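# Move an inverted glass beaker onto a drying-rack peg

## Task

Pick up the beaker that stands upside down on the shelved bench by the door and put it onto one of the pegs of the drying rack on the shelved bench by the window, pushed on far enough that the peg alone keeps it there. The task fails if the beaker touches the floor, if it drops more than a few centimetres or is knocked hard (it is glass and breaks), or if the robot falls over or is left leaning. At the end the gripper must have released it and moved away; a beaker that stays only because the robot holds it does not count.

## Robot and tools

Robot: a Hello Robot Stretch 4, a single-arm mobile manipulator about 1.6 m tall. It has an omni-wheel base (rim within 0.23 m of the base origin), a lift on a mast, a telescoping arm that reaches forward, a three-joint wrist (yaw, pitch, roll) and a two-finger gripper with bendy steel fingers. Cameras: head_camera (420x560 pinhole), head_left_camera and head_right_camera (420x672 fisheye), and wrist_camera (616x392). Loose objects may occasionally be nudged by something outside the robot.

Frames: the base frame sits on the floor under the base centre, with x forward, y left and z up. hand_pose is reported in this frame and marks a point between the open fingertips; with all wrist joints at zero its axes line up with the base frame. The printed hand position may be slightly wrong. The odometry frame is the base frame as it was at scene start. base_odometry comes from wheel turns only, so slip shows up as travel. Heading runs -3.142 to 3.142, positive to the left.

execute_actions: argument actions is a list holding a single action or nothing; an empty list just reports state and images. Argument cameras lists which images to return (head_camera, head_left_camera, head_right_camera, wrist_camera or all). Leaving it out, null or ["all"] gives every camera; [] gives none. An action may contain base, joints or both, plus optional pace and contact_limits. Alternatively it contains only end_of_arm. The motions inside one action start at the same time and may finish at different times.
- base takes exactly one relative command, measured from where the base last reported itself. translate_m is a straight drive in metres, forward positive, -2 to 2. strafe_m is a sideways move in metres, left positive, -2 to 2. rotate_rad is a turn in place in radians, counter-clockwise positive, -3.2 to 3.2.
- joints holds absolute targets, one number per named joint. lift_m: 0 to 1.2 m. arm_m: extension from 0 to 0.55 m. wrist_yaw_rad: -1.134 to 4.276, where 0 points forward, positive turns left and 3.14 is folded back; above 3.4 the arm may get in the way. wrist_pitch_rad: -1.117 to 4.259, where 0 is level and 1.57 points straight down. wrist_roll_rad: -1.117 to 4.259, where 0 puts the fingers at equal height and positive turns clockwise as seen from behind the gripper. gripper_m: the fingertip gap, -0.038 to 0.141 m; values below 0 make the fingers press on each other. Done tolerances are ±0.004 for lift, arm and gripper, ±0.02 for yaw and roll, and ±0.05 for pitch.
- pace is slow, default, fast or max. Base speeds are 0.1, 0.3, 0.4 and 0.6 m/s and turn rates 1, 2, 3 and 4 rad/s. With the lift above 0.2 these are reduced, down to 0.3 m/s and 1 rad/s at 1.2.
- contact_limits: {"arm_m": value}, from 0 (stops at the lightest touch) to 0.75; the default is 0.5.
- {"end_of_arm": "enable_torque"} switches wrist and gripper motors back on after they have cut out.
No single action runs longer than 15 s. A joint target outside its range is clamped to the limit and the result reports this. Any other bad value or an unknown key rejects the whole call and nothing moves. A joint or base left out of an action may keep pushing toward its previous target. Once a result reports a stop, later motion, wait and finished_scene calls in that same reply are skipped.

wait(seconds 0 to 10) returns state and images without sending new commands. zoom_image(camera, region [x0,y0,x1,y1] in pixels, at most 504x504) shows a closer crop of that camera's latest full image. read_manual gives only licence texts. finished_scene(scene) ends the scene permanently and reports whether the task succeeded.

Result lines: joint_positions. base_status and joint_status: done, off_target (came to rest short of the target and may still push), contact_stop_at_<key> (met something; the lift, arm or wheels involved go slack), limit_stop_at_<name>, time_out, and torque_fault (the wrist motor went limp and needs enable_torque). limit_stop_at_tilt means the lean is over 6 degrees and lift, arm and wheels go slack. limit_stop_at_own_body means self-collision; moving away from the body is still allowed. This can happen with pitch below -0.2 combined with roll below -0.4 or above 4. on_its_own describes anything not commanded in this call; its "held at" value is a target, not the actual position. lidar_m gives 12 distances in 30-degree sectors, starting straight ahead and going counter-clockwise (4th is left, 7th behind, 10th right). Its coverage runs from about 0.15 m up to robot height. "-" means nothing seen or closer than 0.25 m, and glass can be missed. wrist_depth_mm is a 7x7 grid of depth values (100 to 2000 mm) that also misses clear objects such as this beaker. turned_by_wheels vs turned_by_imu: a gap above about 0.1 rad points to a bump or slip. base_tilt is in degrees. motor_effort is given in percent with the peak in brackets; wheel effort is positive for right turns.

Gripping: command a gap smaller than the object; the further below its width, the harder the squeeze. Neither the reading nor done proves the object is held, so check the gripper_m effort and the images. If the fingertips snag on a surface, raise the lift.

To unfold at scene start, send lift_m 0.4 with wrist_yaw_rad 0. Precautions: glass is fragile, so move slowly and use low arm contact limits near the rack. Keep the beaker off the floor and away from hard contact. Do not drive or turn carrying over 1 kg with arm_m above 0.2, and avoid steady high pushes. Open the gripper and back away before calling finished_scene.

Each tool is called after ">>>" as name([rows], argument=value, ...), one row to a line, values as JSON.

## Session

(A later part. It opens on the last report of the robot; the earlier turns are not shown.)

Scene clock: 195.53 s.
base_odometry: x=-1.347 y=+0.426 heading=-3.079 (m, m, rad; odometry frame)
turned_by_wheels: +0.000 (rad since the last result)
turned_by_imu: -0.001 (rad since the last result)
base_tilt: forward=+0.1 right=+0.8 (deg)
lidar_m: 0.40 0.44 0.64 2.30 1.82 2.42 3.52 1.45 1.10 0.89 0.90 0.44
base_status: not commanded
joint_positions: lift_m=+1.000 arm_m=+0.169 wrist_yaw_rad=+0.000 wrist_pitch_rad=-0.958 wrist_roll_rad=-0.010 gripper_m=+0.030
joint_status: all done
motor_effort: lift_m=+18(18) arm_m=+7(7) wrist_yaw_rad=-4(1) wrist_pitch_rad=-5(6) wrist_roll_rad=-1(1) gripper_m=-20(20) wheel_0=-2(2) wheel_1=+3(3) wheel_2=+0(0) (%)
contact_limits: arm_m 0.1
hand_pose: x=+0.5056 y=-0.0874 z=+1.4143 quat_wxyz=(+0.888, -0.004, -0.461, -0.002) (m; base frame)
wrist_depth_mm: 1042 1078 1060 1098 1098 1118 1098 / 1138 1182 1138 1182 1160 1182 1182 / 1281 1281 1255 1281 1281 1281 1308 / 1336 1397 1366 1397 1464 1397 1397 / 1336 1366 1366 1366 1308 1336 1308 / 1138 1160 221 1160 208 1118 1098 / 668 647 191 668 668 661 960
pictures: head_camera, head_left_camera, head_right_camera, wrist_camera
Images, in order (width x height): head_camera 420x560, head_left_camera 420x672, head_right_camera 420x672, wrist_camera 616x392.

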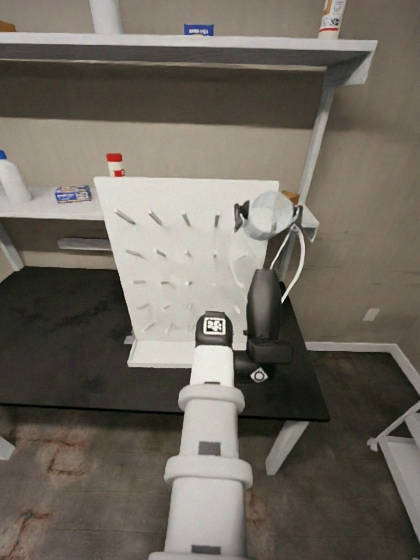

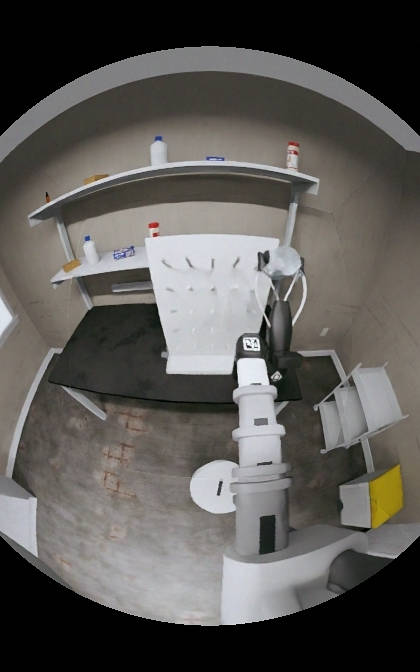

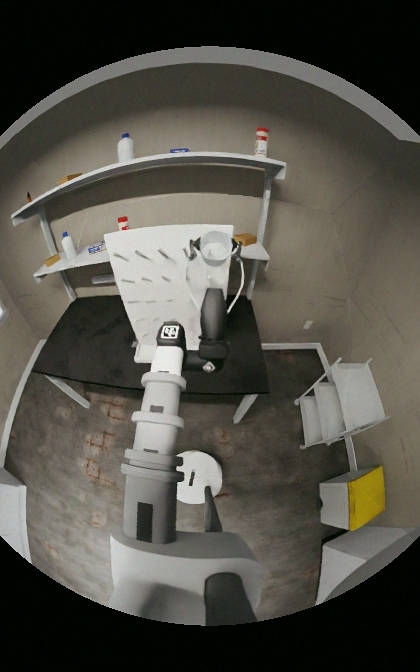

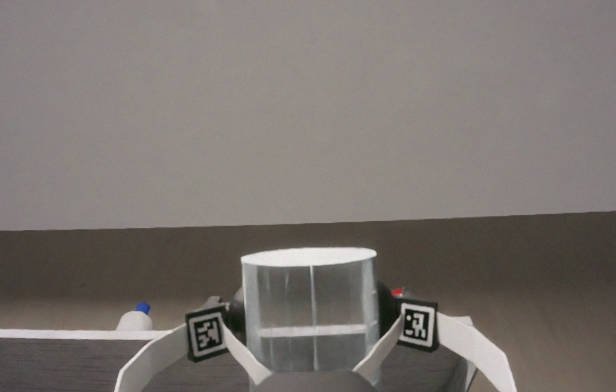

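>>> execute_actions([
  {"joints":{"arm_m":0.22,"lift_m":0.985},"contact_limits":{"arm_m":0.1},"pace":"slow"},
], cameras=["head_right_camera","head_left_camera"])

>>> zoom_image(camera="head_right_camera", region=[140, 210, 280, 310])

>>> zoom_image(camera="head_left_camera", region=[200, 220, 340, 320])

Scene clock: 207.63 s.
base_odometry: x=-1.347 y=+0.426 heading=-3.079 (m, m, rad; odometry frame)
turned_by_wheels: +0.000 (rad since the last result)
turned_by_imu: -0.002 (rad since the last result)
base_tilt: forward=+0.1 right=+0.8 (deg)
lidar_m: 0.42 0.46 0.59 2.27 1.83 2.40 3.52 1.47 1.09 0.86 0.91 0.44
base_status: not commanded
joint_positions: lift_m=+0.985 arm_m=+0.219 wrist_yaw_rad=+0.000 wrist_pitch_rad=-0.958 wrist_roll_rad=-0.010 gripper_m=+0.030
joint_status: all done
motor_effort: lift_m=+18(17) arm_m=+7(6) wrist_yaw_rad=+0(3) wrist_pitch_rad=-5(6) wrist_roll_rad=-1(1) gripper_m=-15(15) wheel_0=-2(2) wheel_1=+3(3) wheel_2=+0(0) (%)
contact_limits: arm_m 0.1
hand_pose: x=+0.5556 y=-0.0874 z=+1.3994 quat_wxyz=(+0.888, -0.004, -0.461, -0.002) (m; base frame)
wrist_depth_mm: 1078 1078 1118 1098 1118 1078 1118 / 1160 1138 1182 1205 1205 1160 1205 / 1229 1255 1308 1308 1308 1308 1308 / 1397 1430 1397 1464 1397 1430 1397 / 1308 1255 1255 1281 1281 1255 1229 / 654 647 223 661 207 1025 1025 / 691 661 192 683 699 691 931
pictures: head_left_camera, head_right_camera
Images, in order (width x height): head_left_camera 420x672, head_right_camera 420x672.

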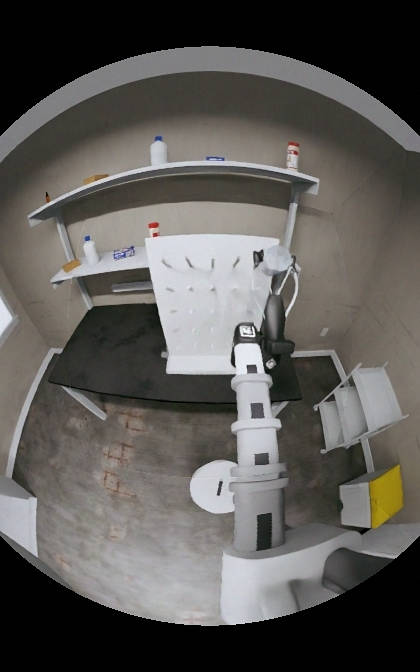

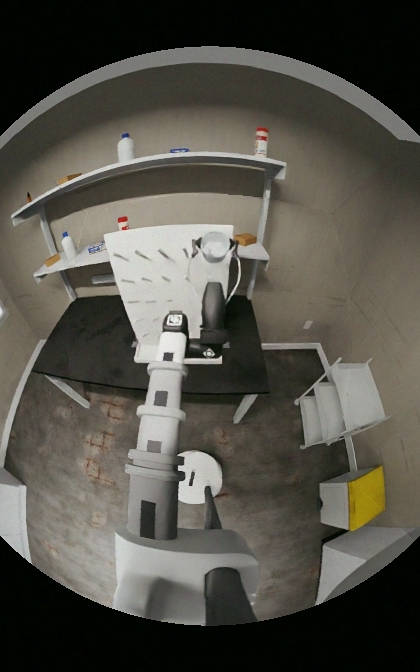

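Region (140, 210, 280, 310) of head_right_camera's 420x672 image, scaled by 3.600, with more detail than that image has; it fills the top 360 rows of this view, and the rest is white.

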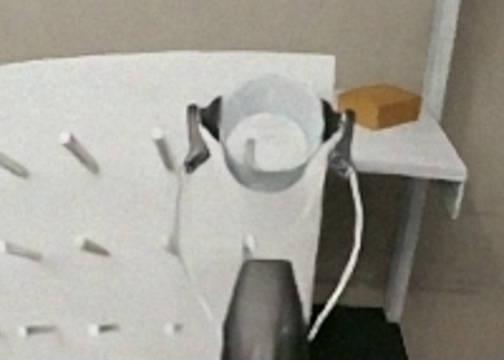

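Region (200, 220, 340, 320) of head_left_camera's 420x672 image, scaled by 3.600, with more detail than that image has; it fills the top 360 rows of this view, and the rest is white.

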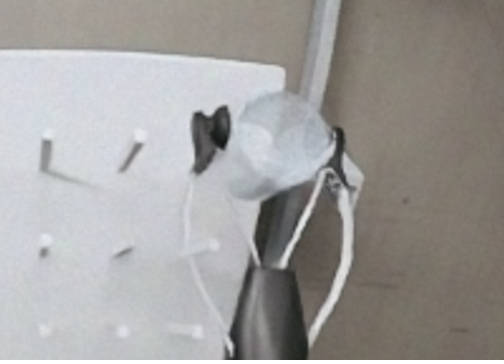

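>>> execute_actions([
  {"joints":{"arm_m":0.255,"lift_m":0.96},"contact_limits":{"arm_m":0.1},"pace":"slow"},
], cameras=["head_right_camera","wrist_camera"])

>>> zoom_image(camera="head_right_camera", region=[140, 210, 280, 310])

Scene clock: 214.80 s.
base_odometry: x=-1.347 y=+0.426 heading=-3.079 (m, m, rad; odometry frame)
turned_by_wheels: +0.000 (rad since the last result)
turned_by_imu: -0.002 (rad since the last result)
base_tilt: forward=+0.0 right=+0.9 (deg)
lidar_m: 0.41 0.44 0.61 2.26 1.82 2.39 3.51 1.47 1.09 0.87 0.92 0.45
base_status: not commanded
joint_positions: lift_m=+0.960 arm_m=+0.254 wrist_yaw_rad=+0.000 wrist_pitch_rad=-0.958 wrist_roll_rad=-0.010 gripper_m=+0.030
joint_status: all done
motor_effort: lift_m=+18(16) arm_m=+7(5) wrist_yaw_rad=-3(4) wrist_pitch_rad=-3(5) wrist_roll_rad=+0(1) gripper_m=-18(18) wheel_0=-3(3) wheel_1=+3(3) wheel_2=+0(0) (%)
contact_limits: arm_m 0.1
hand_pose: x=+0.5905 y=-0.0874 z=+1.3745 quat_wxyz=(+0.887, -0.004, -0.461, -0.002) (m; base frame)
wrist_depth_mm: 1118 1098 1118 1118 1138 1138 1138 / 1160 1205 1205 1205 1229 1229 1229 / 1308 1308 1308 1281 1308 1397 1366 / 1397 1430 1430 1430 1430 1397 1430 / 1229 1229 1229 1229 1205 1182 1160 / 647 654 223 668 208 946 1008 / 715 254 192 707 732 732 866
pictures: head_right_camera, wrist_camera
Images, in order (width x height): head_right_camera 420x672, wrist_camera 616x392.

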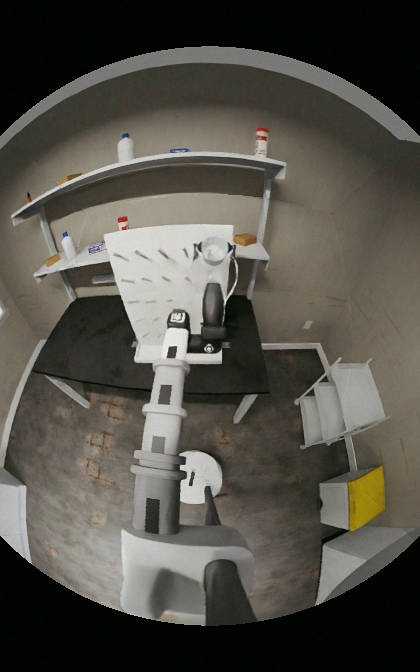

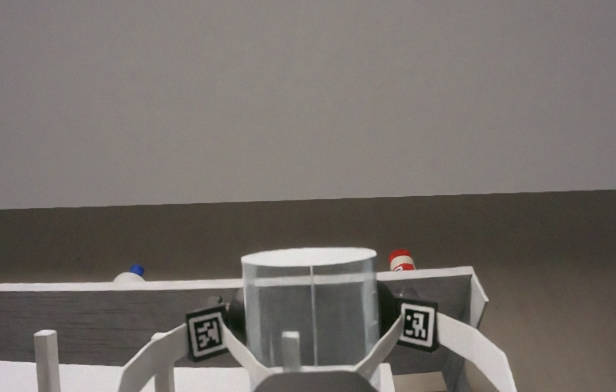

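Region (140, 210, 280, 310) of head_right_camera's 420x672 image, scaled by 3.600, with more detail than that image has; it fills the top 360 rows of this view, and the rest is white.

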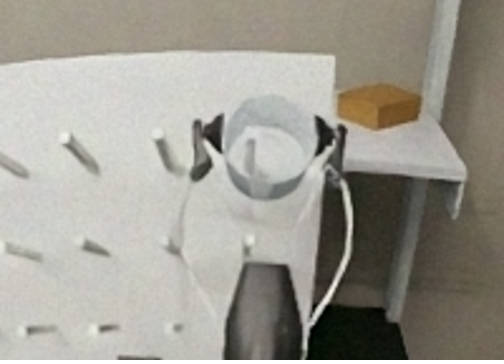

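>>> execute_actions([
  {"joints":{"arm_m":0.275,"lift_m":0.946},"contact_limits":{"arm_m":0.1},"pace":"slow"},
], cameras=["head_right_camera","wrist_camera"])

>>> zoom_image(camera="head_right_camera", region=[140, 210, 280, 310])

Scene clock: 221.57 s.
base_odometry: x=-1.347 y=+0.426 heading=-3.079 (m, m, rad; odometry frame)
turned_by_wheels: +0.000 (rad since the last result)
turned_by_imu: -0.001 (rad since the last result)
base_tilt: forward=+0.1 right=+0.8 (deg)
lidar_m: 0.39 0.45 0.63 2.28 1.83 2.37 3.52 1.50 1.11 0.88 0.92 0.45
base_status: not commanded
joint_positions: lift_m=+0.946 arm_m=+0.274 wrist_yaw_rad=+0.000 wrist_pitch_rad=-0.958 wrist_roll_rad=-0.010 gripper_m=+0.030
joint_status: all done
motor_effort: lift_m=+18(19) arm_m=+7(5) wrist_yaw_rad=-1(2) wrist_pitch_rad=-4(4) wrist_roll_rad=-1(1) gripper_m=-19(20) wheel_0=-3(2) wheel_1=+4(4) wheel_2=+0(0) (%)
contact_limits: arm_m 0.1
hand_pose: x=+0.6105 y=-0.0874 z=+1.3605 quat_wxyz=(+0.887, -0.004, -0.461, -0.002) (m; base frame)
wrist_depth_mm: 1138 1118 1138 1138 1138 1138 1138 / 1229 1205 1229 1229 1205 1229 1205 / 1281 1336 1336 1336 1366 1397 1336 / 1397 1430 1430 1430 1397 1430 1366 / 1229 1205 1205 1205 1160 1205 1160 / 654 654 223 661 207 931 960 / 293 245 191 286 290 732 854
pictures: head_right_camera, wrist_camera
Images, in order (width x height): head_right_camera 420x672, wrist_camera 616x392.

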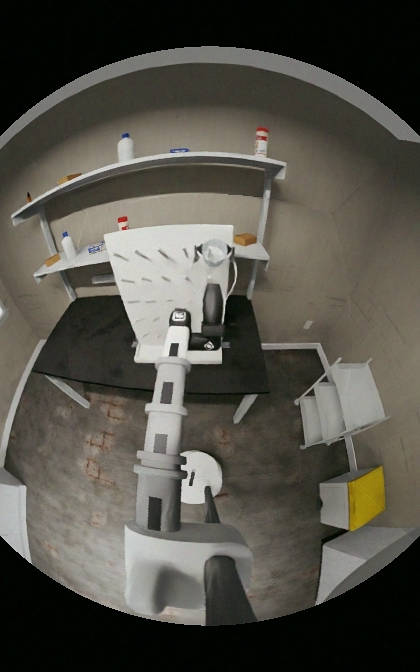

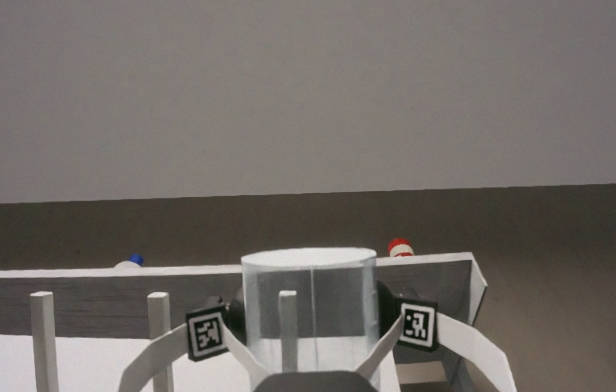

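Region (140, 210, 280, 310) of head_right_camera's 420x672 image, scaled by 3.600, with more detail than that image has; it fills the top 360 rows of this view, and the rest is white.

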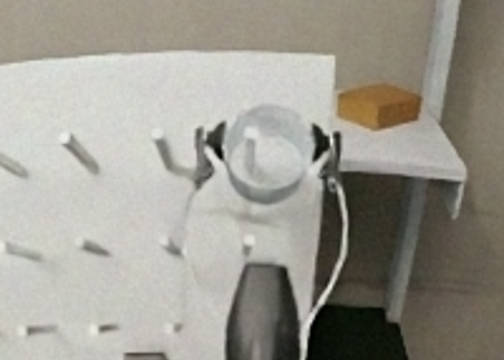

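>>> execute_actions([
  {"joints":{"gripper_m":0.088},"pace":"slow"},
], cameras=["head_right_camera","wrist_camera"])

>>> zoom_image(camera="head_right_camera", region=[140, 210, 280, 310])

Scene clock: 230.53 s.
base_odometry: x=-1.347 y=+0.426 heading=-3.079 (m, m, rad; odometry frame)
turned_by_wheels: +0.000 (rad since the last result)
turned_by_imu: -0.002 (rad since the last result)
base_tilt: forward=+0.1 right=+0.8 (deg)
lidar_m: 0.38 0.45 0.59 2.30 1.83 2.42 3.54 1.48 1.08 0.88 0.91 0.43
base_status: not commanded
joint_positions: lift_m=+0.946 arm_m=+0.274 wrist_yaw_rad=+0.000 wrist_pitch_rad=-0.959 wrist_roll_rad=-0.010 gripper_m=+0.088
joint_status: all done
motor_effort: lift_m=+18(18) arm_m=+7(7) wrist_yaw_rad=-2(1) wrist_pitch_rad=-3(4) wrist_roll_rad=-1(1) gripper_m=-3(20) wheel_0=-2(2) wheel_1=+3(3) wheel_2=+0(0) (%)
hand_pose: x=+0.6105 y=-0.0874 z=+1.3605 quat_wxyz=(+0.887, -0.004, -0.461, -0.002) (m; base frame)
wrist_depth_mm: 1098 1118 1138 1118 1138 1138 1160 / 1205 1205 1205 1205 1255 1255 1229 / 1308 1366 1336 1336 1366 1336 1336 / 1430 1397 1430 1397 1397 1430 1397 / 1229 1182 1205 1205 1182 1160 1182 / 654 654 221 661 213 917 976 / 293 286 281 180 296 831 878
pictures: head_right_camera, wrist_camera
Images, in order (width x height): head_right_camera 420x672, wrist_camera 616x392.

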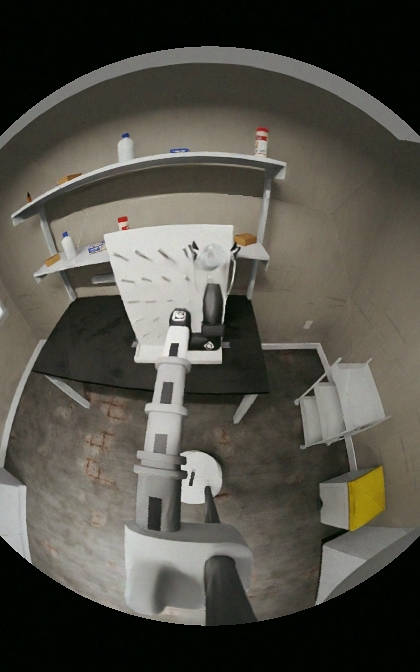

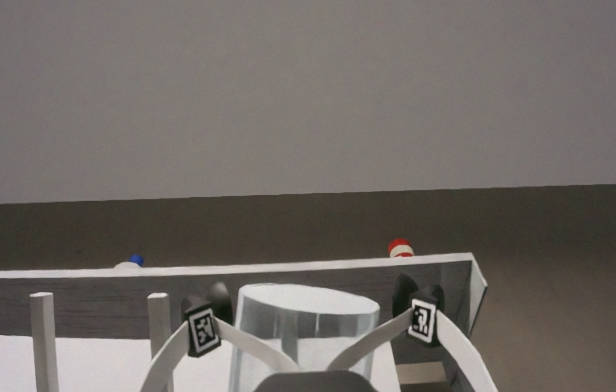

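Region (140, 210, 280, 310) of head_right_camera's 420x672 image, scaled by 3.600, with more detail than that image has; it fills the top 360 rows of this view, and the rest is white.

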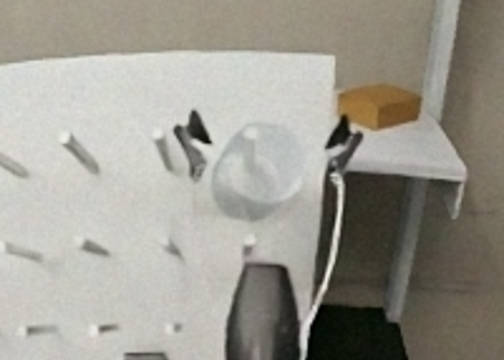

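>>> execute_actions([
  {"joints":{"arm_m":0.215,"lift_m":0.988},"contact_limits":{"arm_m":0.1},"pace":"slow"},
], cameras=["head_right_camera","wrist_camera"])

>>> zoom_image(camera="head_right_camera", region=[140, 210, 280, 310])

Scene clock: 237.00 s.
base_odometry: x=-1.347 y=+0.426 heading=-3.079 (m, m, rad; odometry frame)
turned_by_wheels: +0.000 (rad since the last result)
turned_by_imu: -0.002 (rad since the last result)
base_tilt: forward=+0.1 right=+0.7 (deg)
lidar_m: 0.41 0.44 0.60 2.29 1.85 2.37 3.52 1.51 1.09 0.86 0.92 0.45
base_status: not commanded
joint_positions: lift_m=+0.988 arm_m=+0.216 wrist_yaw_rad=+0.000 wrist_pitch_rad=-0.959 wrist_roll_rad=-0.010 gripper_m=+0.088
joint_status: all done
motor_effort: lift_m=+23(26) arm_m=-7(8) wrist_yaw_rad=+0(4) wrist_pitch_rad=-3(3) wrist_roll_rad=-1(1) gripper_m=-3(3) wheel_0=-3(2) wheel_1=+3(3) wheel_2=+0(0) (%)
contact_limits: arm_m 0.1
hand_pose: x=+0.5530 y=-0.0874 z=+1.4021 quat_wxyz=(+0.887, -0.004, -0.461, -0.002) (m; base frame)
wrist_depth_mm: 1098 1078 1078 1118 1098 1078 1118 / 1160 1182 1182 1205 1182 1182 1182 / 1281 1281 1308 1336 1281 1281 1308 / 1397 1397 1397 1430 1464 1464 1430 / 1281 1308 1281 1255 1255 1255 1205 / 1098 820 220 647 213 1025 1060 / 676 691 691 150 707 809 931
pictures: head_right_camera, wrist_camera
Images, in order (width x height): head_right_camera 420x672, wrist_camera 616x392.

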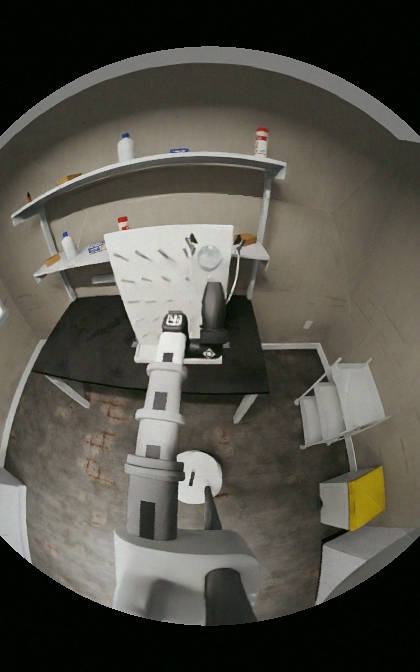

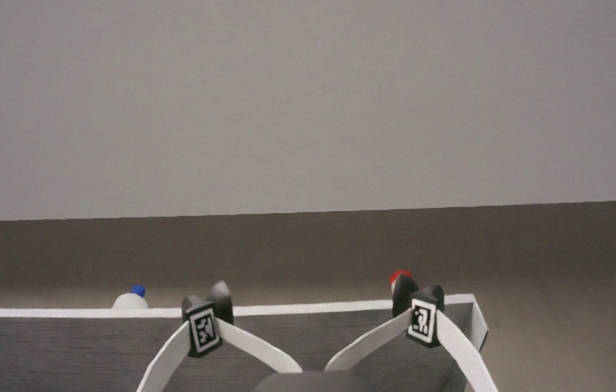

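Region (140, 210, 280, 310) of head_right_camera's 420x672 image, scaled by 3.600, with more detail than that image has; it fills the top 360 rows of this view, and the rest is white.

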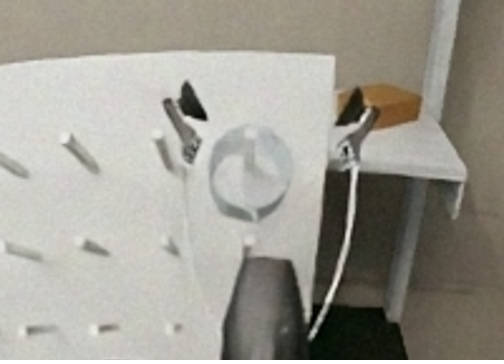

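>>> execute_actions([
  {"base":{"translate_m":-0.3},"joints":{"arm_m":0.0}},
], cameras=["head_camera"])

>>> finished_scene(scene=1)

Scene clock: 243.77 s.
base_odometry: x=-1.048 y=+0.445 heading=-3.079 (m, m, rad; odometry frame)
turned_by_wheels: +0.000 (rad since the last result)
turned_by_imu: -0.001 (rad since the last result)
base_tilt: forward=+0.1 right=+0.8 (deg)
lidar_m: 0.72 0.75 1.06 1.73 1.76 2.39 2.66 1.50 1.10 1.03 0.98 0.74
base_status: done
joint_positions: lift_m=+0.988 arm_m=+0.001 wrist_yaw_rad=+0.000 wrist_pitch_rad=-0.959 wrist_roll_rad=-0.010 gripper_m=+0.088
joint_status: all done
motor_effort: lift_m=+22(23) arm_m=-7(7) wrist_yaw_rad=-2(3) wrist_pitch_rad=-2(4) wrist_roll_rad=-1(1) gripper_m=-3(2) wheel_0=-2(8) wheel_1=-2(9) wheel_2=+0(9) (%)
hand_pose: x=+0.3379 y=-0.0874 z=+1.4022 quat_wxyz=(+0.887, -0.004, -0.461, -0.002) (m; base frame)
wrist_depth_mm: 1078 1078 1042 931 1098 1098 1118 / 809 1160 1182 1182 1205 1205 1160 / 1255 1281 1281 1308 1281 1308 1281 / 1366 1430 1430 1430 1430 1464 1430 / 1537 1537 1537 1618 1537 1576 1618 / 1708 1661 222 1618 215 1661 1661 / 1499 1464 1464 150 1464 1430 1499
pictures: head_camera
Images, in order (width x height): head_camera 420x560.

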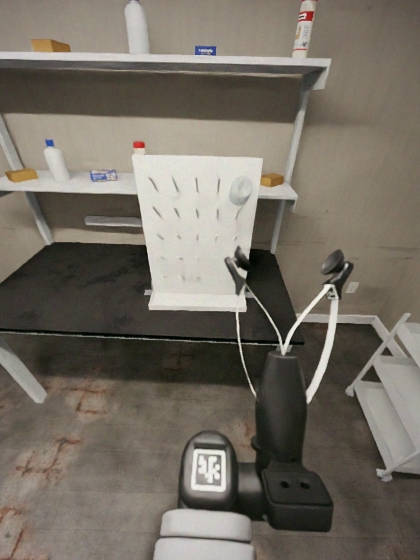

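The scene is finished: the task was done.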